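## Task

Remove the empty insert from tip box TB1 and deposit it in the plastics bin BIN; lowering it to the bin's rim and releasing it so it drops in is allowed. Lift the full insert from the top of the yellow 200 uL refill tower and set it into TB1 so that its cut corner sits at the back left when viewed from the box's front, and it is snapped in on both long sides. Close TB1's lid over it and push the lid's front edge fully down until it latches. When finished, TB1, BIN and the 200 uL refill tower must all be upright on the table top, and the wrapped blue 1000 uL refill tower must be exactly as it was at the start. Nothing counts if it stays in place only because the robot is holding it. Release everything and move the grippers away at the end.

## Robot and tools

Robot: two six-joint arms with parallel grippers, named left_arm and right_arm. A simulator runs them, and it keeps running while the operator thinks and writes, so arms continue toward their last target between calls. The tip box, BIN and both towers are loose objects; occasionally something gives a loose object a brief shove. The front of a tip box is the side opposite the lid hinge.

Frame: results report poses in one shared scene frame. Origin is on the table surface midway between the arms, +z is up, +x points out over the table, and left_arm sits on the +y side. The names left and right refer to the arms, not to image sides. Printed hand positions are approximate and drift more at long reach. end_effector_position (metres) is the point between the finger pads, roughly 1 cm behind the fingertips; end_effector_quat_wxyz is the orientation. The fingers point along the gripper's +z and close along its y axis.

Tool execute_actions, argument actions: a list holding zero or one item. An empty list just reports the current state. A move item is {"rows": [...], "steps": n}, with n from 1 to 15 (default 15); each step is 1/30 s. Each row is used for one step, and the final row repeats if there are fewer rows than steps. A wait item is {"steps": n} with no rows, n up to 300, counted from the previous result (thinking time is included). Optional pictures (true/false) controls whether camera images come back; by default they do. A refused call sends nothing.

Row layout: a single flat list of 14 numbers covering both arms, each in [-1, 1], always all 14 even if one arm stays still. Order: left_arm waist, shoulder, elbow, wrist pitch, wrist yaw, wrist roll, opening; then the same seven for right_arm. The six joint values are offsets, not poses: they are measured from that arm's joint angles shown in the most recent result that lists them (or, before any such result in a scene, and for later calls within one reply, from where the arm is when the action begins). They are not relative to the preceding row. So writing zeros drives the arm back to those reference angles; it is not a hold or a wait. Scale: 1.0 equals 1.202 rad for the waist, 1.258 shoulder, 1.238 elbow, 2.073 wrist pitch, 2.022 for both wrist yaw and wrist roll. The opening value is absolute, not an offset: +1 fully open, -1 closed.

Joint ranges (rad), same for both arms: waist -2.618 to 3.054, shoulder 0.000 to 3.142, elbow 0.000 to 3.142, wrist pitch -1.571 to 1.571, wrist yaw -1.571 to 1.571, wrist roll -2.094 to 2.094. A call is refused if it pushes a joint outward beyond a stated end by more than 0.036 rad; true ends may differ from the stated ones by up to 0.036 rad either way. Requests past the true end are clipped there, and the result may say "joint sent to its limit" (possibly referring to an earlier, still running action); its absence does not prove there is room left. Friction can leave a joint up to about 0.031 rad short, and tiny commands may not move it.

Speed: each control step, joint targets are held within a lead of the measured angle: 0.202 rad waist, 0.258 shoulder, 0.238 elbow, 0.573 wrist pitch, 0.522 wrist yaw and roll. If targets would shift a gripper more than 70 mm from where it is measured, all of that arm's targets are scaled back. Large moves therefore take several actions. Motion toward the target stops once everything is nearly still or blocked, or after a HELD step; a new action is needed to push further.

Result lines: the state line `left_arm: …` | `right_arm: …` gives each gripper pose. Joint positions and Joint velocities give, per arm, the six joints in order (rad, rad/s) and then the finger-pad gap (m, m/s; 0.094 m is fully open). grip_measured is the finger opening on the same scale as the commanded opening; each gripper's reading may be off by up to about 1 mm, consistently. "joint command not followed" means a clearance check altered or blocked joint targets on some steps; the rest of the row still ran. HELD marks steps where a row, or part of it, was not sent. Joint torques list the drive outputs (offset, scaled, noisy). MOTOR HOT appears from 75 °C; at 90 °C that arm is stopped for 10 s, and at 100 °C its motors and gripper go limp and it falls; these appear as OVER-TEMPERATURE FAULT lines. Holding loads heats motors, even while thinking.

Gripping: to hold something, command an opening below grip_measured, about 0.03 under for a firm grip, less for a lighter one. Pad force tops out near 50 to 62 N, lower for parts under about 2 mm thick, with a brief spike at first contact.

Tool zoom_image: camera is cam_left_wrist or cam_right_wrist (both 616x616 fisheye); region is [x0, y0, x1, y1] in image pixels from the top-left corner, at most 504 by 504, taken from that camera's latest image.

Tool finished_scene: argument scene, the number of the current scene (1 or 2). Answering without any tool call ends all remaining scenes.

Avoid: releasing the full insert anywhere except in or on the tip box, on its own tower, or in BIN; it only counts as in or on the box or tower if it touches nothing else, apart from the empty insert lying flat in the box mouth. Do not knock or place anything off the table, do not let the arms collide or press on each other, and avoid drops, slips, slams, hard impacts and very hard pushes. Smooth, economical motion is preferred.

Each tool is called after "Call:" by a JSON object that holds its "method" and its "body", one argument or row to a line.

## Session

Call:
{"method": "execute_actions", "body": {
  "actions": []
}}

Scene clock: 0.00 s of 8100.00 s.
left_arm: end_effector_position=(+0.1837, -0.0984, +0.3861) grip_measured=+1.000 end_effector_quat_wxyz=(+0.671, +0.683, +0.262, -0.121) | right_arm: end_effector_position=(+0.6106, -0.2343, +0.1593) grip_measured=+1.000 end_effector_quat_wxyz=(+0.547, +0.134, +0.826, +0.029)
Joint positions: left_arm=[-1.035  1.382  1.266  0.034  0.539  1.068  0.094] | right_arm=[-0.085  2.005  1.378  0.212  0.148  0.279  0.094]
Joint velocities: left_arm=[-0.012 -0.002 -0.012  0.007 -0.022  0.066  0.   ] | right_arm=[ 0.002  0.012 -0.007  0.007  0.007  0.007  0.   ]
Joint torques (N m, as the arm reports them, + toward a larger angle): no reading
Motor temperatures (°C, as the motors report them): left_arm=[30 29 27 30 28 29] | right_arm=[28 26 28 28 27 29]

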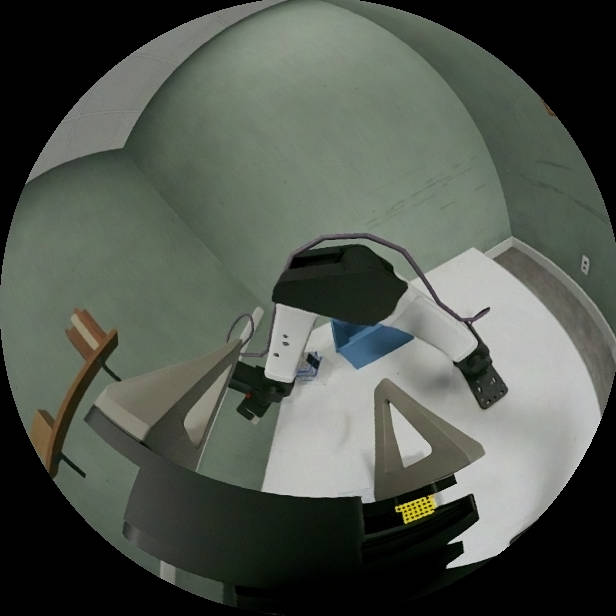

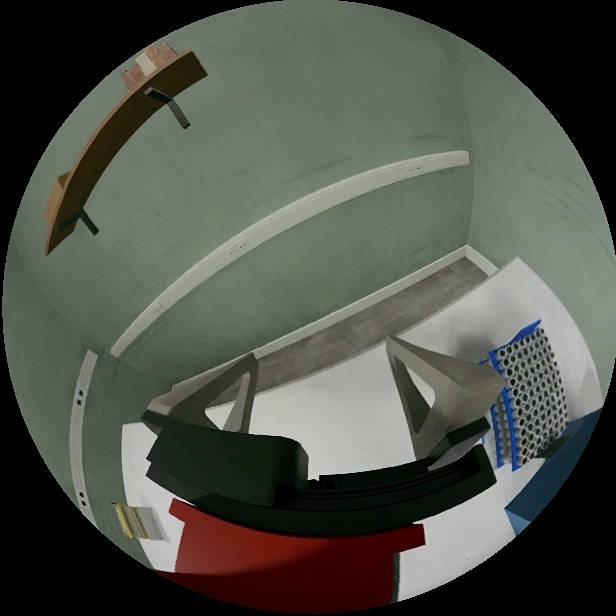

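Call:
{"method": "execute_actions", "body": {
  "actions": [
    {"rows": [[0.861,-0.145,0.108,-0.595,-0.267,-0.528,1, 0.07,-0.64,0.018,0,-0.073,-0.138,1]], "steps": 15}
  ],
  "pictures": false
}}

Call:
{"method": "execute_actions", "body": {
  "actions": [
    {"steps": 60}
  ]
}}

Scene clock: 20.27 s of 8100.00 s.
left_arm: end_effector_position=(+0.2903, +0.1881, +0.3106) grip_measured=+1.000 end_effector_quat_wxyz=(+0.434, +0.246, +0.865, -0.040) | right_arm: end_effector_position=(+0.5283, -0.1882, +0.4010) grip_measured=+1.000 end_effector_quat_wxyz=(+0.711, +0.001, +0.701, +0.053)
Joint positions: left_arm=[-0.44   1.212  1.39  -0.849  0.096  0.262  0.094] | right_arm=[-0.02   1.54   1.376  0.181  0.047  0.074  0.094]
Joint velocities: left_arm=[ 1.487 -0.007 -0.012 -1.634 -0.403 -1.253  0.   ] | right_arm=[ 0.012 -1.111  0.002 -0.037 -0.081 -0.183  0.   ]
Joint torques (N m, as the arm reports them, + toward a larger angle): left_arm=[ 1.51 -4.98  9.21  2.06 -0.07 -0.15] | right_arm=[ 0.61 -8.56  8.31  1.95 -0.07 -0.11]
Motor temperatures (°C, as the motors report them): left_arm=[30 32 31 37 28 29] | right_arm=[28 31 31 32 27 29]
Steps of this call (steps 1 to 90: nothing new was sent; then 16.77 s passed at rest; steps 91 to 105: all 15 steps of this action). Readings (joint positions):
91: left_arm=[-1.026 1.373 1.276 -0.007 0.509 1.030] | right_arm=[-0.083 1.997 1.378 0.207 0.141 0.262]
92: left_arm=[-1.003 1.358 1.288 -0.077 0.460 0.976] | right_arm=[-0.080 1.983 1.376 0.193 0.132 0.239]
94: left_arm=[-0.927 1.314 1.318 -0.204 0.365 0.864] | right_arm=[-0.065 1.937 1.376 0.182 0.113 0.199]
98: left_arm=[-0.752 1.238 1.373 -0.440 0.222 0.626] | right_arm=[-0.034 1.806 1.376 0.181 0.080 0.138]
105: the state above

Scene clock: 22.27 s of 8100.00 s.
left_arm: end_effector_position=(+0.2397, +0.3434, +0.2555) grip_measured=+1.000 end_effector_quat_wxyz=(+0.278, -0.086, +0.956, +0.025) | right_arm: end_effector_position=(+0.3942, -0.1947, +0.5669) grip_measured=+1.000 end_effector_quat_wxyz=(+0.837, -0.029, +0.544, +0.054)
Joint positions: left_arm=[-0.003  1.212  1.39  -1.183  0.006  0.01   0.094] | right_arm=[-0.011  1.193  1.395  0.215  0.01   0.006  0.094]
Joint velocities: left_arm=[-0.007  0.007 -0.002 -0.066  0.051  0.022  0.   ] | right_arm=[-0.007 -0.012 -0.002 -0.022  0.022  0.037  0.   ]
Joint torques (N m, as the arm reports them, + toward a larger angle): left_arm=[ 0.42 -4.9   8.94  1.51  0.05 -0.18] | right_arm=[ 0.7  -2.63  6.9   1.48 -0.05 -0.05]
Motor temperatures (°C, as the motors report them): left_arm=[30 32 31 37 28 29] | right_arm=[28 31 31 32 27 29]
Steps of this call (steps 1 to 45: the robot went on to your last target; steps 46 to 60: nothing new was sent). Readings (joint positions):
1: left_arm=[-0.385 1.212 1.390 -0.903 0.083 0.221] | right_arm=[-0.020 1.500 1.376 0.181 0.045 0.068]
2: left_arm=[-0.323 1.212 1.390 -0.952 0.072 0.184] | right_arm=[-0.020 1.461 1.376 0.181 0.042 0.063]
4: left_arm=[-0.185 1.212 1.390 -1.036 0.051 0.122] | right_arm=[-0.020 1.382 1.376 0.181 0.038 0.053]
8: left_arm=[-0.006 1.212 1.390 -1.125 0.009 0.052] | right_arm=[-0.015 1.233 1.377 0.190 0.025 0.029]
60: the state above
All arms were judged still, so your last target was given up. Only a new action makes them travel on or press farther. Fingers that are still opening or closing keep moving.

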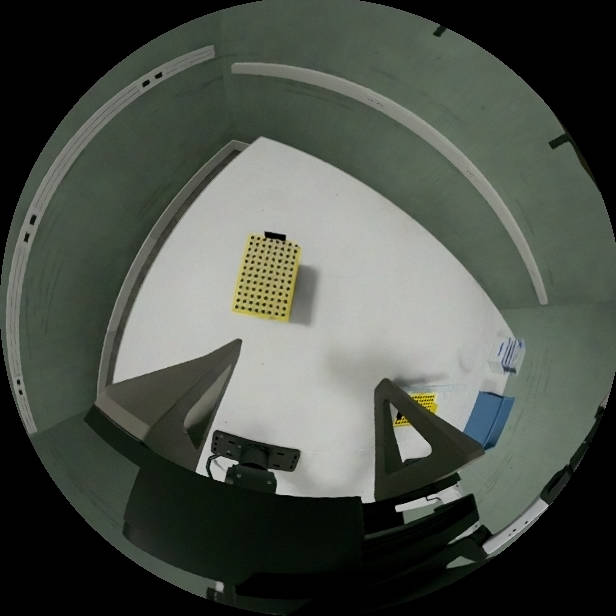

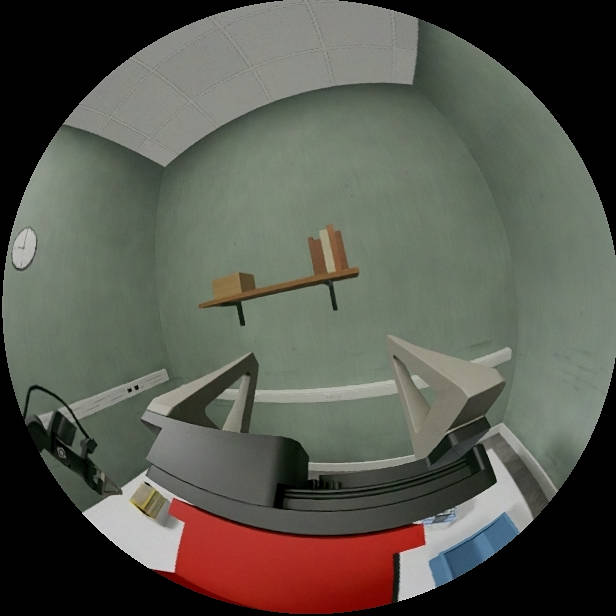

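Call:
{"method": "execute_actions", "body": {
  "actions": [
    {"rows": [[0,0,0,0,0,0,1, 0.3,0,0,-0.68,0,0,1]], "steps": 15}
  ],
  "pictures": false
}}

Call:
{"method": "execute_actions", "body": {
  "actions": [
    {"steps": 40}
  ]
}}

Scene clock: 51.00 s of 8100.00 s.
left_arm: end_effector_position=(+0.2397, +0.3434, +0.2555) grip_measured=+1.000 end_effector_quat_wxyz=(+0.278, -0.086, +0.956, +0.025) | right_arm: end_effector_position=(+0.3336, -0.0830, +0.3267) grip_measured=+1.000 end_effector_quat_wxyz=(+0.449, -0.204, +0.864, +0.104)
Joint positions: left_arm=[-0.003  1.212  1.39  -1.183  0.006  0.01   0.094] | right_arm=[ 0.336  1.187  1.397 -0.823  0.013  0.006  0.094]
Joint velocities: left_arm=[-0.012 -0.012 -0.007  0.007 -0.022 -0.051  0.   ] | right_arm=[ 0.046 -0.002  0.007 -2.337  0.022 -0.066  0.   ]
Joint torques (N m, as the arm reports them, + toward a larger angle): left_arm=[ 0.15 -3.78  8.15  1.66  0.11 -0.07] | right_arm=[ 0.68 -2.77  6.59  1.63  0.03  0.02]
Motor temperatures (°C, as the motors report them): left_arm=[30 32 34 36 28 29] | right_arm=[28 29 33 33 27 29]
Steps of this call (steps 1 to 90: nothing new was sent; then 25.23 s passed at rest; steps 91 to 105: all 15 steps of this action). Readings (joint positions):
91: left_arm=[-0.003 1.212 1.390 -1.183 0.006 0.010] | right_arm=[0.005 1.192 1.397 0.182 0.019 0.006]
92: left_arm=[-0.003 1.212 1.390 -1.183 0.006 0.010] | right_arm=[0.041 1.187 1.397 0.124 0.022 0.006]
94: left_arm=[-0.003 1.212 1.390 -1.183 0.006 0.010] | right_arm=[0.126 1.186 1.397 -0.000 0.021 0.006]
98: left_arm=[-0.003 1.212 1.390 -1.183 0.006 0.010] | right_arm=[0.276 1.187 1.397 -0.275 0.016 0.006]
105: the state above

Scene clock: 52.33 s of 8100.00 s.
left_arm: end_effector_position=(+0.2397, +0.3434, +0.2555) grip_measured=+1.000 end_effector_quat_wxyz=(+0.278, -0.086, +0.956, +0.025) | right_arm: end_effector_position=(+0.2770, -0.1111, +0.2646) grip_measured=+1.000 end_effector_quat_wxyz=(+0.286, -0.222, +0.930, +0.064)
Joint positions: left_arm=[-0.003  1.212  1.39  -1.183  0.006  0.01   0.094] | right_arm=[ 0.34   1.187  1.397 -1.185  0.013  0.006  0.094]
Joint velocities: left_arm=[-0.017 -0.007  0.007  0.007 -0.081 -0.081  0.   ] | right_arm=[-0.007 -0.007  0.017 -0.022  0.037 -0.037  0.   ]
Joint torques (N m, as the arm reports them, + toward a larger angle): left_arm=[ 0.15 -3.78  8.15  1.67  0.11 -0.06] | right_arm=[ 0.73 -2.5   6.16  1.18  0.05  0.02]
Motor temperatures (°C, as the motors report them): left_arm=[30 32 34 36 28 29] | right_arm=[28 29 33 33 27 29]
Steps of this call (steps 1 to 30: the robot went on to your last target; steps 31 to 40: nothing new was sent). Readings (joint positions):
1: left_arm=[-0.003 1.212 1.390 -1.183 0.006 0.010] | right_arm=[0.337 1.187 1.397 -0.898 0.013 0.006]
2: left_arm=[-0.003 1.212 1.390 -1.183 0.006 0.010] | right_arm=[0.339 1.187 1.397 -0.963 0.013 0.006]
4: left_arm=[-0.003 1.212 1.390 -1.183 0.006 0.010] | right_arm=[0.340 1.187 1.397 -1.053 0.013 0.006]
8: left_arm=[-0.003 1.212 1.390 -1.183 0.006 0.010] | right_arm=[0.340 1.187 1.397 -1.139 0.013 0.006]
40: the state above
All arms were judged still, so your last target was given up. Only a new action makes them travel on or press farther. Fingers that are still opening or closing keep moving.

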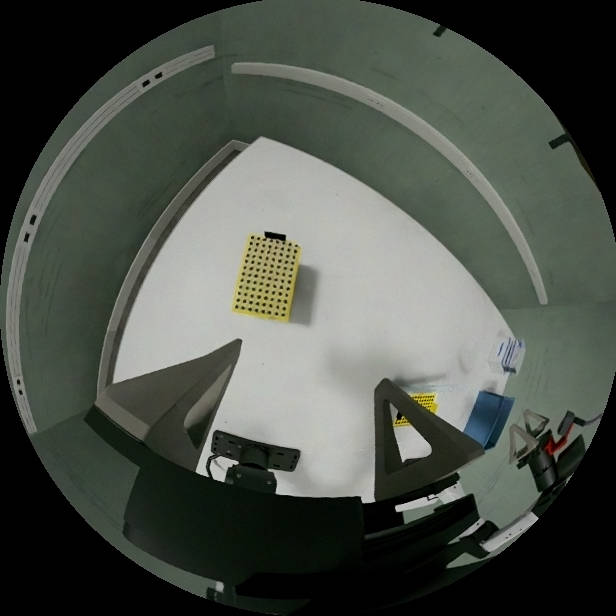

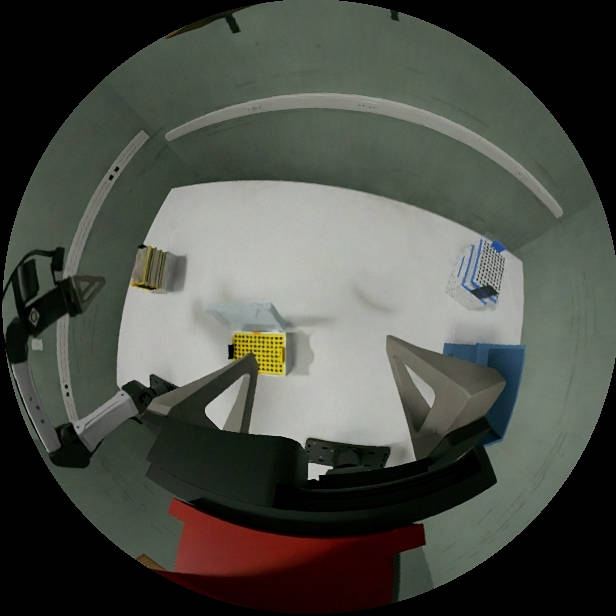

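Call:
{"method": "zoom_image", "body": {
  "camera": "cam_right_wrist",
  "region": [180, 280, 330, 400]
}}

Call:
{"method": "zoom_image", "body": {
  "camera": "cam_left_wrist",
  "region": [200, 210, 340, 340]
}}

Region (180, 280, 330, 400) of cam_right_wrist's 616x616 image, scaled by 3.360, with more detail than that image has; it fills the top 403 rows of this view, and the rest is white.

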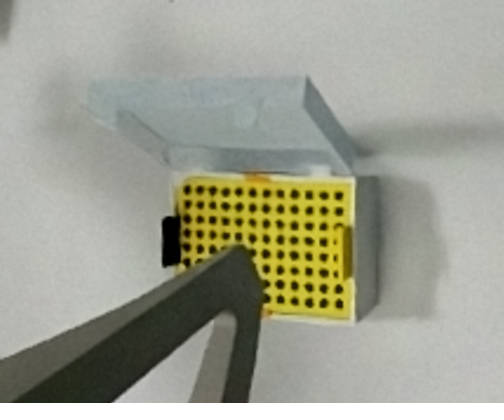

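Region (200, 210, 340, 340) of cam_left_wrist's 616x616 image, scaled by 3.600, with more detail than that image has; it fills the top 468 rows of this view, and the rest is white.

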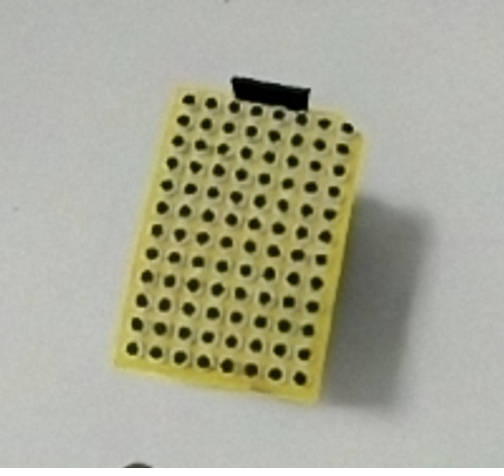

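Call:
{"method": "execute_actions", "body": {
  "actions": [
    {"rows": [[0,0,0,0,0,0,1, 0.324,0,-0.212,0.045,0,0,1]], "steps": 15}
  ],
  "pictures": false
}}

Call:
{"method": "execute_actions", "body": {
  "actions": [
    {"steps": 30}
  ]
}}

Scene clock: 87.70 s of 8100.00 s.
left_arm: end_effector_position=(+0.2397, +0.3434, +0.2555) grip_measured=+1.000 end_effector_quat_wxyz=(+0.278, -0.086, +0.956, +0.025) | right_arm: end_effector_position=(+0.1954, -0.0397, +0.1754) grip_measured=+1.000 end_effector_quat_wxyz=(+0.176, -0.408, +0.892, +0.077)
Joint positions: left_arm=[-0.003  1.212  1.39  -1.183  0.006  0.01   0.094] | right_arm=[ 0.726  1.201  1.133 -1.116  0.009  0.007  0.094]
Joint velocities: left_arm=[-0.007 -0.017 -0.007  0.007 -0.066  0.095  0.   ] | right_arm=[-0.007  0.012 -0.002 -0.066  0.022 -0.022  0.   ]
Joint torques (N m, as the arm reports them, + toward a larger angle): left_arm=[ 0.1  -3.78  8.13  1.67  0.11 -0.07] | right_arm=[ 0.16 -4.22  6.66  1.15  0.11  0.02]
Motor temperatures (°C, as the motors report them): left_arm=[30 32 36 38 28 29] | right_arm=[28 28 34 33 27 29]
Steps of this call (steps 1 to 90: nothing new was sent; then 31.87 s passed at rest; steps 91 to 105: all 15 steps of this action). Readings (joint positions):
91: left_arm=[-0.003 1.212 1.390 -1.183 0.006 0.010] | right_arm=[0.361 1.182 1.373 -1.163 0.024 0.008]
92: left_arm=[-0.003 1.212 1.390 -1.183 0.006 0.010] | right_arm=[0.414 1.171 1.325 -1.135 0.027 0.008]
94: left_arm=[-0.003 1.212 1.390 -1.183 0.006 0.010] | right_arm=[0.541 1.174 1.224 -1.121 0.026 0.008]
98: left_arm=[-0.003 1.212 1.390 -1.183 0.006 0.010] | right_arm=[0.722 1.202 1.134 -1.120 0.010 0.007]
105: the state above

Scene clock: 88.70 s of 8100.00 s.
left_arm: end_effector_position=(+0.2397, +0.3434, +0.2555) grip_measured=+1.000 end_effector_quat_wxyz=(+0.278, -0.086, +0.956, +0.025) | right_arm: end_effector_position=(+0.1955, -0.0396, +0.1754) grip_measured=+1.000 end_effector_quat_wxyz=(+0.177, -0.408, +0.892, +0.077)
Joint positions: left_arm=[-0.003  1.212  1.39  -1.183  0.006  0.01   0.094] | right_arm=[ 0.726  1.201  1.133 -1.116  0.009  0.007  0.094]
Joint velocities: left_arm=[ 0.007 -0.012 -0.002 -0.007  0.022  0.037  0.   ] | right_arm=[-0.007  0.007 -0.017  0.037 -0.037 -0.007  0.   ]
Joint torques (N m, as the arm reports them, + toward a larger angle): left_arm=[ 0.14 -3.76  8.12  1.68  0.12 -0.06] | right_arm=[ 0.25 -4.18  6.66  1.16  0.11  0.02]
Motor temperatures (°C, as the motors report them): left_arm=[30 32 36 38 28 29] | right_arm=[28 28 34 33 27 29]
Steps of this call (steps 1 to 15: the robot went on to your last target; steps 16 to 30: nothing new was sent). Readings (joint positions):
1: left_arm=[-0.003 1.212 1.390 -1.183 0.006 0.010] | right_arm=[0.726 1.201 1.133 -1.116 0.009 0.007]
2: left_arm=[-0.003 1.212 1.390 -1.183 0.006 0.010] | right_arm=[0.726 1.201 1.133 -1.116 0.009 0.007]
4: left_arm=[-0.003 1.212 1.390 -1.183 0.006 0.010] | right_arm=[0.726 1.201 1.133 -1.116 0.009 0.007]
8: left_arm=[-0.003 1.212 1.390 -1.183 0.006 0.010] | right_arm=[0.726 1.201 1.133 -1.116 0.009 0.007]
30: the state above
All arms were judged still, so your last target was given up. Only a new action makes them travel on or press farther. Fingers that are still opening or closing keep moving.

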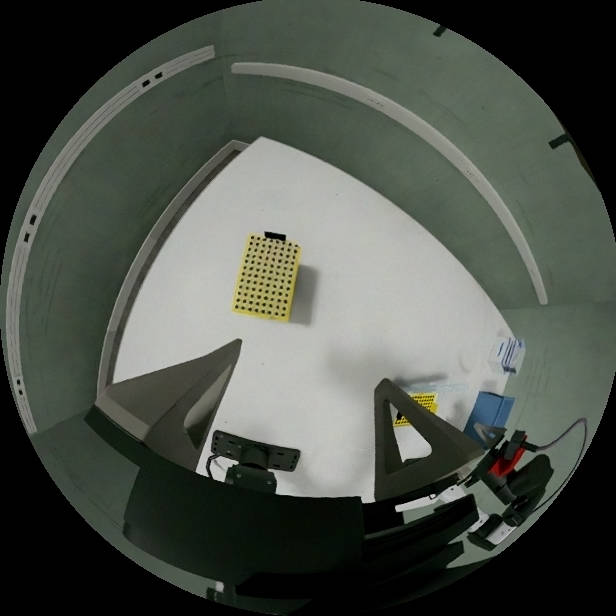

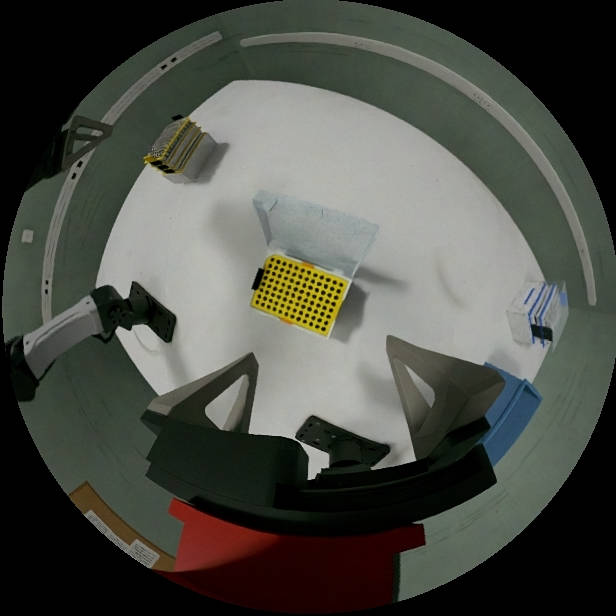

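Call:
{"method": "zoom_image", "body": {
  "camera": "cam_right_wrist",
  "region": [230, 180, 390, 350]
}}

Region (230, 180, 390, 350) of cam_right_wrist's 616x616 image, scaled by 2.965, with more detail than that image has; it fills the left 474 columns of this view, and the rest is white.

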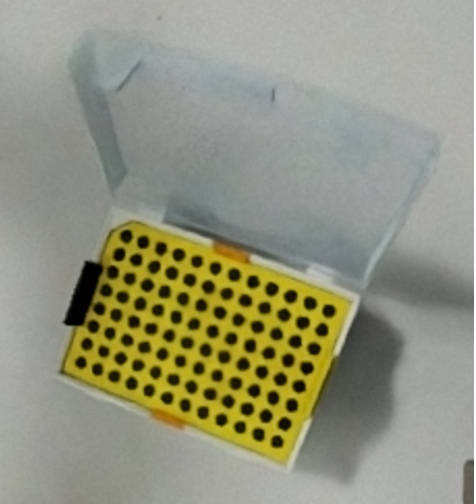

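Call:
{"method": "execute_actions", "body": {
  "actions": [
    {"rows": [[0,0,0,0,0,0,1, -0.109,0.322,0.279,-0.158,0,0.183,1]], "steps": 15}
  ],
  "pictures": false
}}

Call:
{"method": "execute_actions", "body": {
  "actions": [
    {"steps": 30}
  ]
}}

Scene clock: 129.00 s of 8100.00 s.
left_arm: end_effector_position=(+0.2397, +0.3434, +0.2555) grip_measured=+1.000 end_effector_quat_wxyz=(+0.278, -0.086, +0.956, +0.025) | right_arm: end_effector_position=(+0.2324, -0.0512, +0.1501) grip_measured=+1.000 end_effector_quat_wxyz=(-0.002, -0.189, +0.982, -0.005)
Joint positions: left_arm=[-0.003  1.212  1.39  -1.183  0.006  0.01   0.094] | right_arm=[ 0.599  1.624  1.458 -1.413  0.007  0.358  0.094]
Joint velocities: left_arm=[-0.007 -0.002  0.012  0.007 -0.007 -0.051  0.   ] | right_arm=[-0.017 -0.032  0.007 -0.125  0.037  0.066  0.   ]
Joint torques (N m, as the arm reports them, + toward a larger angle): left_arm=[ 0.1  -3.74  8.15  1.67  0.12 -0.07] | right_arm=[-0.28 -7.28  7.45  0.16  0.12  0.1 ]
Motor temperatures (°C, as the motors report them): left_arm=[30 32 37 39 28 29] | right_arm=[28 28 35 33 27 29]
Steps of this call (steps 1 to 90: nothing new was sent; then 36.80 s passed at rest; steps 91 to 105: all 15 steps of this action). Readings (joint positions):
91: left_arm=[-0.003 1.212 1.390 -1.183 0.006 0.010] | right_arm=[0.711 1.232 1.170 -1.173 0.001 0.056]
92: left_arm=[-0.003 1.212 1.390 -1.183 0.006 0.010] | right_arm=[0.674 1.300 1.251 -1.257 -0.000 0.119]
94: left_arm=[-0.003 1.212 1.390 -1.183 0.006 0.010] | right_arm=[0.617 1.459 1.401 -1.320 0.005 0.212]
98: left_arm=[-0.003 1.212 1.390 -1.183 0.006 0.010] | right_arm=[0.599 1.624 1.458 -1.348 0.007 0.306]
105: the state above

Scene clock: 130.00 s of 8100.00 s.
left_arm: end_effector_position=(+0.2397, +0.3434, +0.2555) grip_measured=+1.000 end_effector_quat_wxyz=(+0.278, -0.086, +0.956, +0.025) | right_arm: end_effector_position=(+0.2298, -0.0536, +0.1502) grip_measured=+1.000 end_effector_quat_wxyz=(-0.008, -0.183, +0.983, -0.009)
Joint positions: left_arm=[-0.003  1.212  1.39  -1.183  0.006  0.01   0.094] | right_arm=[ 0.599  1.623  1.458 -1.428  0.007  0.371  0.094]
Joint velocities: left_arm=[-0.002  0.002 -0.007 -0.022 -0.007 -0.095  0.   ] | right_arm=[-0.007 -0.002 -0.027 -0.007  0.007 -0.037  0.   ]
Joint torques (N m, as the arm reports them, + toward a larger angle): left_arm=[ 0.13 -3.77  8.13  1.68  0.12 -0.07] | right_arm=[-0.28 -7.52  7.43  0.06  0.12  0.11]
Motor temperatures (°C, as the motors report them): left_arm=[30 32 37 39 28 29] | right_arm=[28 28 35 33 27 29]
Steps of this call (steps 1 to 30: the robot went on to your last target). Readings (joint positions):
1: left_arm=[-0.003 1.212 1.390 -1.183 0.006 0.010] | right_arm=[0.599 1.623 1.458 -1.417 0.007 0.360]
2: left_arm=[-0.003 1.212 1.390 -1.183 0.006 0.010] | right_arm=[0.599 1.623 1.458 -1.420 0.007 0.363]
4: left_arm=[-0.003 1.212 1.390 -1.183 0.006 0.010] | right_arm=[0.599 1.623 1.458 -1.423 0.007 0.366]
8: left_arm=[-0.003 1.212 1.390 -1.183 0.006 0.010] | right_arm=[0.599 1.623 1.458 -1.426 0.007 0.369]
30: the state above
All arms were judged still, so your last target was given up. Only a new action makes them travel on or press farther. Fingers that are still opening or closing keep moving.

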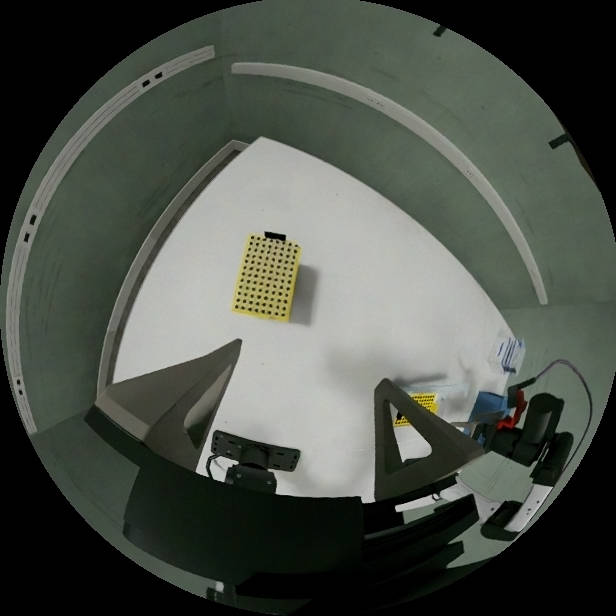

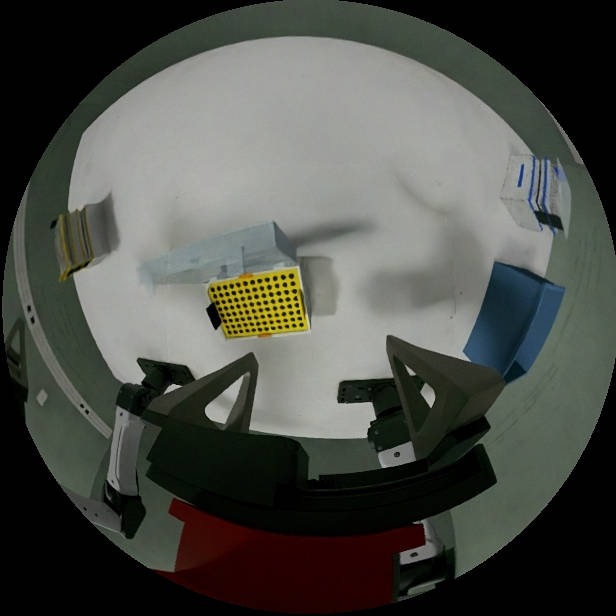

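Call:
{"method": "zoom_image", "body": {
  "camera": "cam_right_wrist",
  "region": [130, 190, 410, 380]
}}

Region (130, 190, 410, 380) of cam_right_wrist's 616x616 image, scaled by 1.800, with more detail than that image has; it fills the top 342 rows of this view, and the rest is white.

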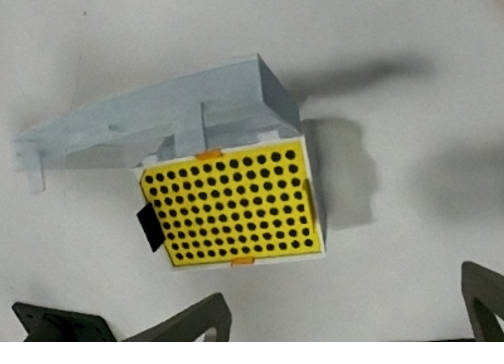

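Call:
{"method": "execute_actions", "body": {
  "actions": [
    {"rows": [[-0.378,-0.038,-0.936,0.663,0.384,0.279,1, 0,0,0,0,0,0,1]], "steps": 15}
  ],
  "pictures": false
}}

Call:
{"method": "execute_actions", "body": {
  "actions": [
    {"steps": 45}
  ]
}}

Scene clock: 179.37 s of 8100.00 s.
left_arm: end_effector_position=(+0.2181, +0.1025, +0.1141) grip_measured=+1.000 end_effector_quat_wxyz=(+0.442, +0.464, +0.723, -0.259) | right_arm: end_effector_position=(+0.2298, -0.0536, +0.1502) grip_measured=+1.000 end_effector_quat_wxyz=(-0.008, -0.183, +0.983, -0.009)
Joint positions: left_arm=[-0.455  1.18   0.464  0.036  0.715  0.527  0.094] | right_arm=[ 0.599  1.623  1.458 -1.428  0.007  0.371  0.094]
Joint velocities: left_arm=[ 0.007 -0.017 -2.278  1.253  0.344  0.286  0.   ] | right_arm=[ 0.002 -0.002  0.027  0.037 -0.007  0.022  0.   ]
Joint torques (N m, as the arm reports them, + toward a larger angle): left_arm=[-0.1  -5.18  6.77  1.64  0.56  0.04] | right_arm=[-0.01 -6.34  5.91  0.21  0.09  0.04]
Motor temperatures (°C, as the motors report them): left_arm=[30 32 38 40 28 29] | right_arm=[28 32 37 31 27 29]
Steps of this call (steps 1 to 90: nothing new was sent; then 45.87 s passed at rest; steps 91 to 105: all 15 steps of this action). Readings (joint positions):
91: left_arm=[-0.015 1.204 1.366 -1.138 0.036 0.053] | right_arm=[0.599 1.623 1.458 -1.428 0.007 0.371]
92: left_arm=[-0.051 1.190 1.321 -1.057 0.094 0.116] | right_arm=[0.599 1.623 1.458 -1.428 0.007 0.371]
94: left_arm=[-0.141 1.180 1.227 -0.907 0.220 0.223] | right_arm=[0.599 1.623 1.458 -1.428 0.007 0.371]
98: left_arm=[-0.336 1.180 1.004 -0.565 0.469 0.382] | right_arm=[0.599 1.623 1.458 -1.428 0.007 0.371]
105: the state above

Scene clock: 180.87 s of 8100.00 s.
left_arm: end_effector_position=(+0.1649, +0.1092, +0.0526) grip_measured=+1.000 end_effector_quat_wxyz=(+0.406, +0.476, +0.724, -0.290) | right_arm: end_effector_position=(+0.2298, -0.0536, +0.1502) grip_measured=+1.000 end_effector_quat_wxyz=(-0.008, -0.183, +0.983, -0.009)
Joint positions: left_arm=[-0.455  1.18   0.217  0.185  0.773  0.564  0.094] | right_arm=[ 0.599  1.623  1.458 -1.428  0.007  0.371  0.094]
Joint velocities: left_arm=[ 0.022  0.002 -0.007  0.007  0.022  0.037  0.   ] | right_arm=[-0.017 -0.017 -0.002 -0.007  0.022 -0.007  0.   ]
Joint torques (N m, as the arm reports them, + toward a larger angle): left_arm=[-0.11 -4.04  8.59  1.92  0.56  0.05] | right_arm=[ 0.04 -6.27  5.91  0.21  0.1   0.04]
Motor temperatures (°C, as the motors report them): left_arm=[30 32 38 40 28 29] | right_arm=[28 32 37 31 27 29]
Steps of this call (steps 1 to 30: the robot went on to your last target; steps 31 to 45: nothing new was sent). Readings (joint positions):
1: left_arm=[-0.455 1.180 0.386 0.069 0.725 0.535] | right_arm=[0.599 1.623 1.458 -1.428 0.007 0.371]
2: left_arm=[-0.455 1.180 0.318 0.085 0.733 0.541] | right_arm=[0.599 1.623 1.458 -1.428 0.007 0.371]
4: left_arm=[-0.455 1.180 0.233 0.085 0.745 0.549] | right_arm=[0.599 1.623 1.458 -1.428 0.007 0.371]
8: left_arm=[-0.455 1.180 0.217 0.129 0.761 0.558] | right_arm=[0.599 1.623 1.458 -1.428 0.007 0.371]
45: the state above
All arms were judged still, so your last target was given up. Only a new action makes them travel on or press farther. Fingers that are still opening or closing keep moving.

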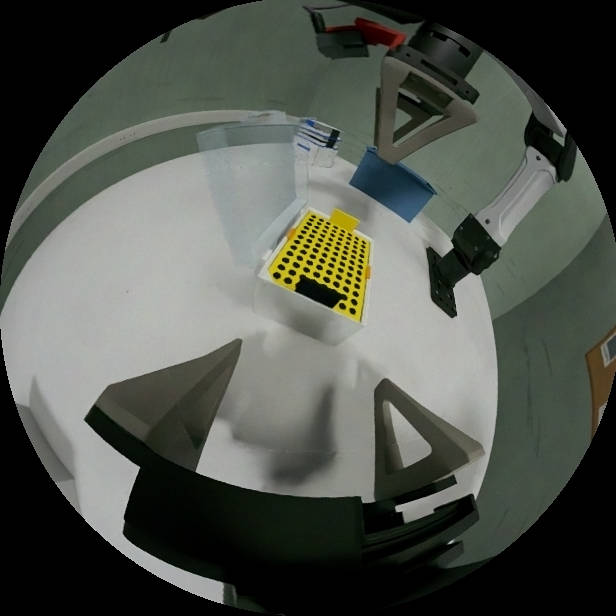

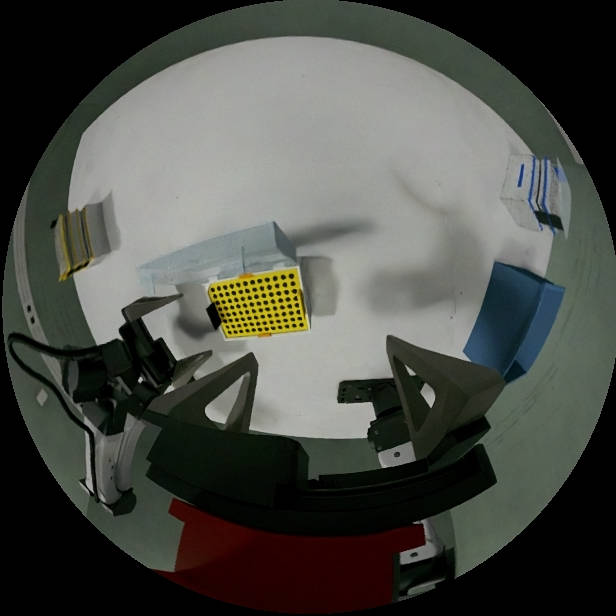

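Call:
{"method": "execute_actions", "body": {
  "actions": [
    {"rows": [[-0.049,0.234,0.02,0.176,-0.02,-0.025,1, 0,0,0,0,0,0,1]], "steps": 15}
  ],
  "pictures": false
}}

Call:
{"method": "execute_actions", "body": {
  "actions": [
    {"steps": 30}
  ]
}}

Scene clock: 203.57 s of 8100.00 s.
left_arm: end_effector_position=(+0.1925, +0.0918, +0.0378) grip_measured=+1.000 end_effector_quat_wxyz=(+0.429, +0.482, +0.709, -0.284) | right_arm: end_effector_position=(+0.2298, -0.0536, +0.1502) grip_measured=+1.000 end_effector_quat_wxyz=(-0.008, -0.183, +0.983, -0.009)
Joint positions: left_arm=[-0.501  1.466  0.241  0.531  0.744  0.525  0.094] | right_arm=[ 0.599  1.623  1.458 -1.428  0.007  0.371  0.094]
Joint velocities: left_arm=[ 0.002 -0.007 -0.012  0.125  0.022  0.022  0.   ] | right_arm=[-0.012 -0.002 -0.022 -0.037 -0.037  0.037  0.   ]
Joint torques (N m, as the arm reports them, + toward a larger angle): left_arm=[-1.04 -3.8   6.15  1.98  0.35 -0.17] | right_arm=[ 0.02 -6.28  5.89  0.21  0.09  0.04]
Motor temperatures (°C, as the motors report them): left_arm=[30 32 39 42 28 29] | right_arm=[28 31 36 31 27 29]
Steps of this call (steps 1 to 90: nothing new was sent; then 19.20 s passed at rest; steps 91 to 105: all 15 steps of this action). Readings (joint positions):
91: left_arm=[-0.462 1.213 0.217 0.232 0.772 0.559] | right_arm=[0.599 1.623 1.458 -1.428 0.007 0.371]
92: left_arm=[-0.479 1.296 0.229 0.307 0.769 0.552] | right_arm=[0.599 1.623 1.458 -1.428 0.007 0.371]
94: left_arm=[-0.497 1.426 0.241 0.398 0.757 0.541] | right_arm=[0.599 1.623 1.458 -1.428 0.007 0.371]
98: left_arm=[-0.501 1.466 0.241 0.472 0.747 0.530] | right_arm=[0.599 1.623 1.458 -1.428 0.007 0.371]
105: the state above

Scene clock: 204.57 s of 8100.00 s.
left_arm: end_effector_position=(+0.1942, +0.0914, +0.0397) grip_measured=+1.000 end_effector_quat_wxyz=(+0.434, +0.482, +0.706, -0.283) | right_arm: end_effector_position=(+0.2298, -0.0536, +0.1502) grip_measured=+1.000 end_effector_quat_wxyz=(-0.008, -0.183, +0.983, -0.009)
Joint positions: left_arm=[-0.501  1.466  0.241  0.544  0.743  0.523  0.094] | right_arm=[ 0.599  1.623  1.458 -1.428  0.007  0.371  0.094]
Joint velocities: left_arm=[-0.017 -0.002 -0.007  0.051  0.066 -0.037  0.   ] | right_arm=[ 0.007  0.017  0.012  0.051 -0.051 -0.007  0.   ]
Joint torques (N m, as the arm reports them, + toward a larger angle): left_arm=[-0.99 -3.78  6.13  2.04  0.31 -0.18] | right_arm=[-0.01 -6.3   5.92  0.19  0.09  0.04]
Motor temperatures (°C, as the motors report them): left_arm=[30 32 39 42 28 29] | right_arm=[28 31 36 31 27 29]
Steps of this call (steps 1 to 30: the robot went on to your last target). Readings (joint positions):
1: left_arm=[-0.501 1.466 0.241 0.535 0.744 0.524] | right_arm=[0.599 1.623 1.458 -1.428 0.007 0.371]
2: left_arm=[-0.501 1.466 0.241 0.536 0.744 0.524] | right_arm=[0.599 1.623 1.458 -1.428 0.007 0.371]
4: left_arm=[-0.501 1.466 0.241 0.540 0.744 0.524] | right_arm=[0.599 1.623 1.458 -1.428 0.007 0.371]
8: left_arm=[-0.501 1.466 0.241 0.543 0.744 0.523] | right_arm=[0.599 1.623 1.458 -1.428 0.007 0.371]
30: the state above
All arms were judged still, so your last target was given up. Only a new action makes them travel on or press farther. Fingers that are still opening or closing keep moving.

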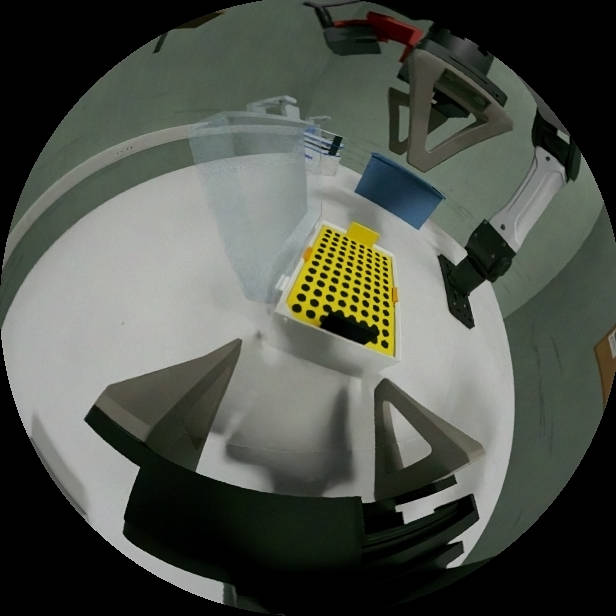

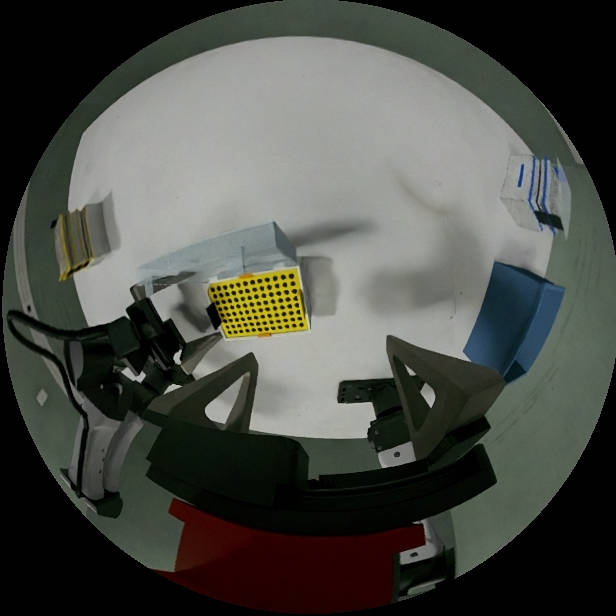

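Call:
{"method": "execute_actions", "body": {
  "actions": [
    {"rows": [[-0.027,0.022,-0.019,0,0,0,1, 0,0,0,0,0,0,1]], "steps": 15}
  ]
}}

Scene clock: 219.97 s of 8100.00 s.
left_arm: end_effector_position=(+0.1896, +0.0868, +0.0373) grip_measured=+1.000 end_effector_quat_wxyz=(+0.428, +0.489, +0.703, -0.288) | right_arm: end_effector_position=(+0.2298, -0.0536, +0.1502) grip_measured=+1.000 end_effector_quat_wxyz=(-0.008, -0.183, +0.983, -0.009)
Joint positions: left_arm=[-0.521  1.475  0.241  0.545  0.743  0.523  0.094] | right_arm=[ 0.599  1.623  1.458 -1.428  0.007  0.371  0.094]
Joint velocities: left_arm=[-0.002  0.007  0.007 -0.022 -0.022 -0.007  0.   ] | right_arm=[-0.012 -0.002  0.002 -0.022 -0.022  0.051  0.   ]
Joint torques (N m, as the arm reports them, + toward a larger angle): left_arm=[-0.98 -2.9   3.96  1.94  0.43 -0.06] | right_arm=[-0.03 -6.38  5.9   0.2   0.1   0.03]
Motor temperatures (°C, as the motors report them): left_arm=[30 32 38 43 28 29] | right_arm=[28 31 36 31 27 29]
Steps of this call (steps 1 to 90: nothing new was sent; then 11.90 s passed at rest; steps 91 to 105: all 15 steps of this action). Readings (joint positions):
91: left_arm=[-0.504 1.467 0.241 0.544 0.743 0.523] | right_arm=[0.599 1.623 1.458 -1.428 0.007 0.371]
92: left_arm=[-0.510 1.469 0.241 0.545 0.743 0.523] | right_arm=[0.599 1.623 1.458 -1.428 0.007 0.371]
94: left_arm=[-0.520 1.474 0.241 0.545 0.743 0.523] | right_arm=[0.599 1.623 1.458 -1.428 0.007 0.371]
98: left_arm=[-0.521 1.475 0.241 0.545 0.743 0.523] | right_arm=[0.599 1.623 1.458 -1.428 0.007 0.371]
105: the state above

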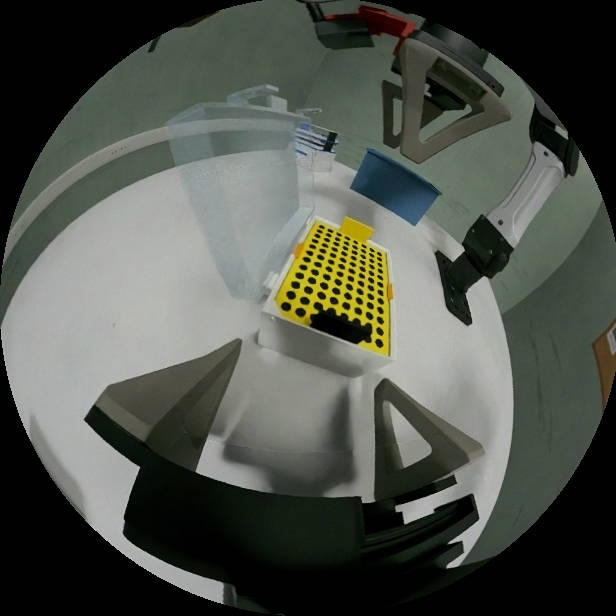

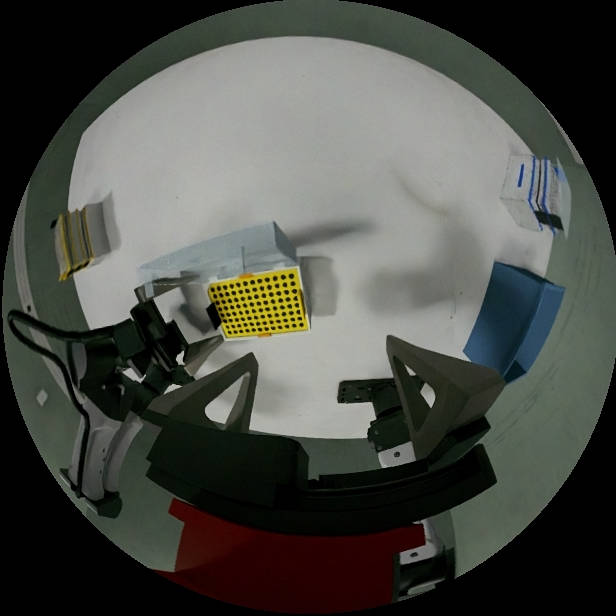

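Call:
{"method": "execute_actions", "body": {
  "actions": [
    {"rows": [[0,0,-0.036,0,0,0,1, 0,0,0,0,0,0,1]], "steps": 15}
  ]
}}

Scene clock: 225.20 s of 8100.00 s.
left_arm: end_effector_position=(+0.1811, +0.0897, +0.0300) grip_measured=+1.000 end_effector_quat_wxyz=(+0.418, +0.487, +0.709, -0.291) | right_arm: end_effector_position=(+0.2298, -0.0536, +0.1502) grip_measured=+1.000 end_effector_quat_wxyz=(-0.008, -0.183, +0.983, -0.009)
Joint positions: left_arm=[-0.521  1.475  0.213  0.55   0.743  0.523  0.094] | right_arm=[ 0.599  1.623  1.458 -1.428  0.007  0.371  0.094]
Joint velocities: left_arm=[ 0.002 -0.007  0.022 -0.007 -0.066 -0.007  0.   ] | right_arm=[ 0.012  0.012 -0.022 -0.007 -0.022 -0.095  0.   ]
Joint torques (N m, as the arm reports them, + toward a larger angle): left_arm=[ 0.14 -4.43  4.38  1.9   0.44 -0.06] | right_arm=[ 0.04 -6.32  5.89  0.21  0.09  0.04]
Motor temperatures (°C, as the motors report them): left_arm=[30 32 37 44 28 29] | right_arm=[28 31 36 31 27 29]
Steps of this call (steps 1 to 15: the robot went on to your last target; steps 16 to 90: nothing new was sent; then 1.73 s passed at rest; steps 91 to 105: all 15 steps of this action). Readings (joint positions):
91: left_arm=[-0.521 1.475 0.238 0.548 0.743 0.523] | right_arm=[0.599 1.623 1.458 -1.428 0.007 0.371]
92: left_arm=[-0.521 1.475 0.232 0.550 0.743 0.523] | right_arm=[0.599 1.623 1.458 -1.428 0.007 0.371]
94: left_arm=[-0.521 1.475 0.220 0.550 0.743 0.523] | right_arm=[0.599 1.623 1.458 -1.428 0.007 0.371]
98: left_arm=[-0.521 1.475 0.213 0.550 0.743 0.523] | right_arm=[0.599 1.623 1.458 -1.428 0.007 0.371]
105: the state above

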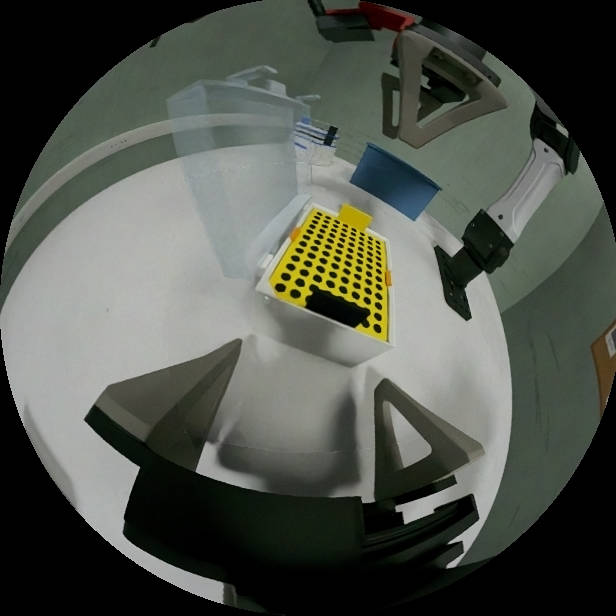

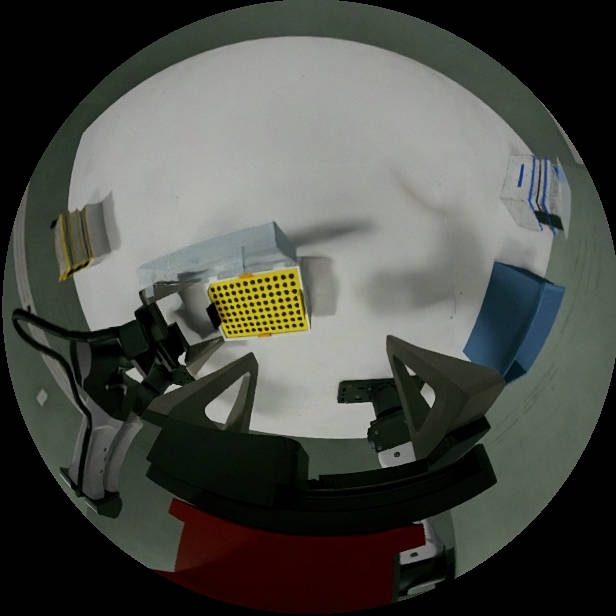

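Call:
{"method": "zoom_image", "body": {
  "camera": "cam_left_wrist",
  "region": [200, 190, 440, 420]
}}

Call:
{"method": "zoom_image", "body": {
  "camera": "cam_right_wrist",
  "region": [130, 240, 320, 380]
}}

Region (200, 190, 440, 420) of cam_left_wrist's 616x616 image, scaled by 2.100, with more detail than that image has; it fills the top 483 rows of this view, and the rest is white.

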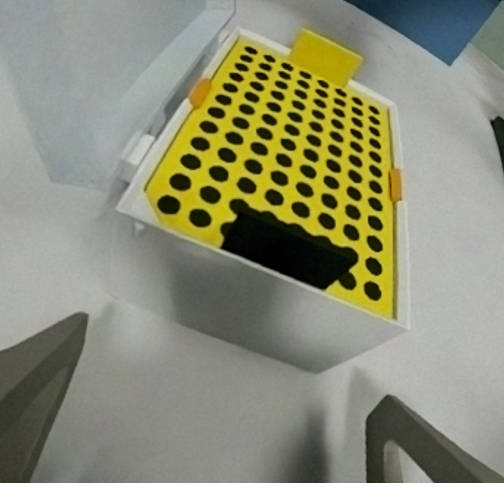

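Region (130, 240, 320, 380) of cam_right_wrist's 616x616 image, scaled by 2.653, with more detail than that image has; it fills the top 371 rows of this view, and the rest is white.

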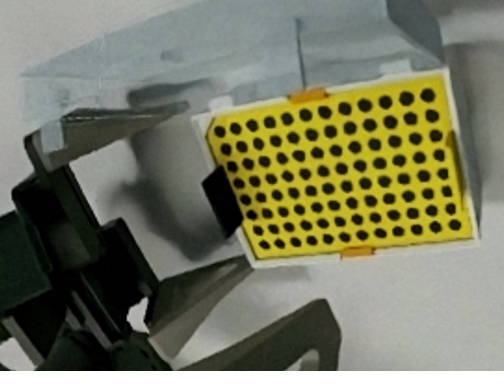

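Call:
{"method": "execute_actions", "body": {
  "actions": [
    {"rows": [[-0.02,0.02,0.015,0.011,-0.01,-0.01,1, 0,0,0,0,0,0,1],[-0.03,0.031,0.021,0.017,-0.015,-0.015,1, 0,0,0,0,0,0,1],[-0.04,0.042,0.027,0.023,-0.02,-0.02,1, 0,0,0,0,0,0,1],[-0.05,0.053,0.033,0.029,-0.025,-0.025,1, 0,0,0,0,0,0,1],[-0.06,0.063,0.039,0.035,-0.029,-0.03,1, 0,0,0,0,0,0,1]], "steps": 15}
  ]
}}

Call:
{"method": "zoom_image", "body": {
  "camera": "cam_left_wrist",
  "region": [200, 190, 440, 420]
}}

Scene clock: 251.07 s of 8100.00 s.
left_arm: end_effector_position=(+0.1883, +0.0747, +0.0300) grip_measured=+1.000 end_effector_quat_wxyz=(+0.419, +0.489, +0.707, -0.291) | right_arm: end_effector_position=(+0.2298, -0.0536, +0.1502) grip_measured=+1.000 end_effector_quat_wxyz=(-0.008, -0.183, +0.983, -0.009)
Joint positions: left_arm=[-0.581  1.537  0.247  0.614  0.699  0.475  0.094] | right_arm=[ 0.599  1.623  1.458 -1.428  0.007  0.371  0.094]
Joint velocities: left_arm=[-0.007  0.007 -0.017 -0.022  0.066 -0.022  0.   ] | right_arm=[ 0.002 -0.002  0.002 -0.022  0.007  0.037  0.   ]
Joint torques (N m, as the arm reports them, + toward a larger angle): left_arm=[-0.98 -3.32  6.97  2.08  0.29 -0.18] | right_arm=[ 0.03 -6.34  5.94  0.21  0.1   0.03]
Motor temperatures (°C, as the motors report them): left_arm=[30 33 36 44 28 29] | right_arm=[28 31 36 30 27 29]
Steps of this call (steps 1 to 15: the robot went on to your last target; steps 16 to 90: nothing new was sent; then 22.37 s passed at rest; steps 91 to 105: all 15 steps of this action). Readings (joint positions):
91: left_arm=[-0.523 1.475 0.213 0.552 0.741 0.522] | right_arm=[0.599 1.623 1.458 -1.428 0.007 0.371]
92: left_arm=[-0.528 1.478 0.215 0.556 0.738 0.518] | right_arm=[0.599 1.623 1.458 -1.428 0.007 0.371]
94: left_arm=[-0.548 1.499 0.225 0.570 0.729 0.508] | right_arm=[0.599 1.623 1.458 -1.428 0.007 0.371]
98: left_arm=[-0.580 1.536 0.246 0.597 0.710 0.487] | right_arm=[0.599 1.623 1.458 -1.428 0.007 0.371]
105: the state above

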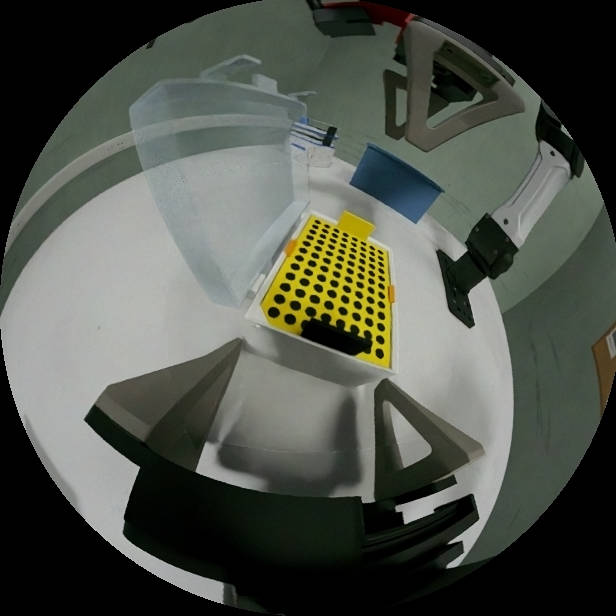

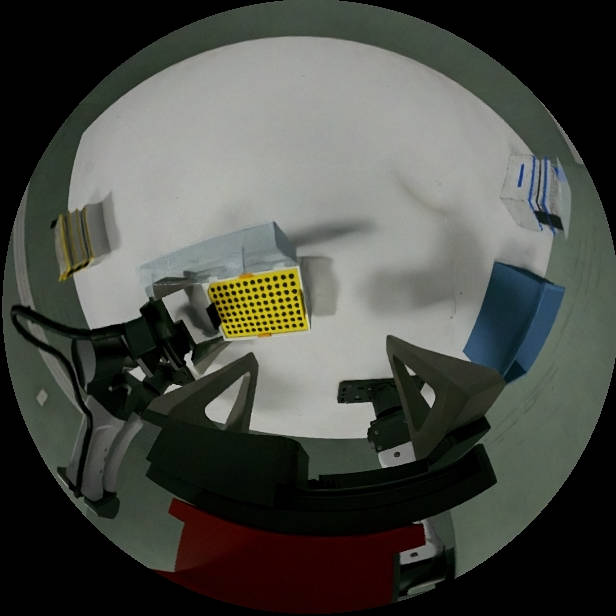

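Region (200, 190, 440, 420) of cam_left_wrist's 616x616 image, scaled by 2.100, with more detail than that image has; it fills the top 483 rows of this view, and the rest is white.

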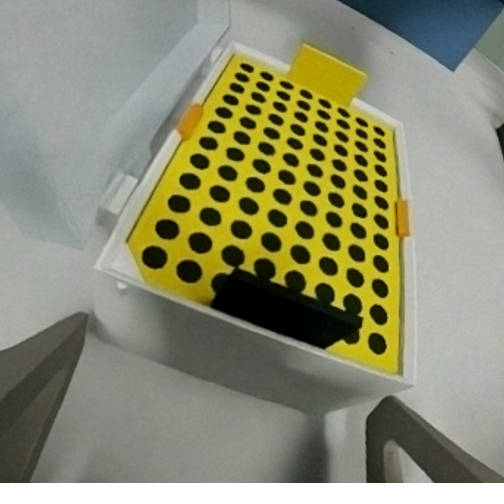

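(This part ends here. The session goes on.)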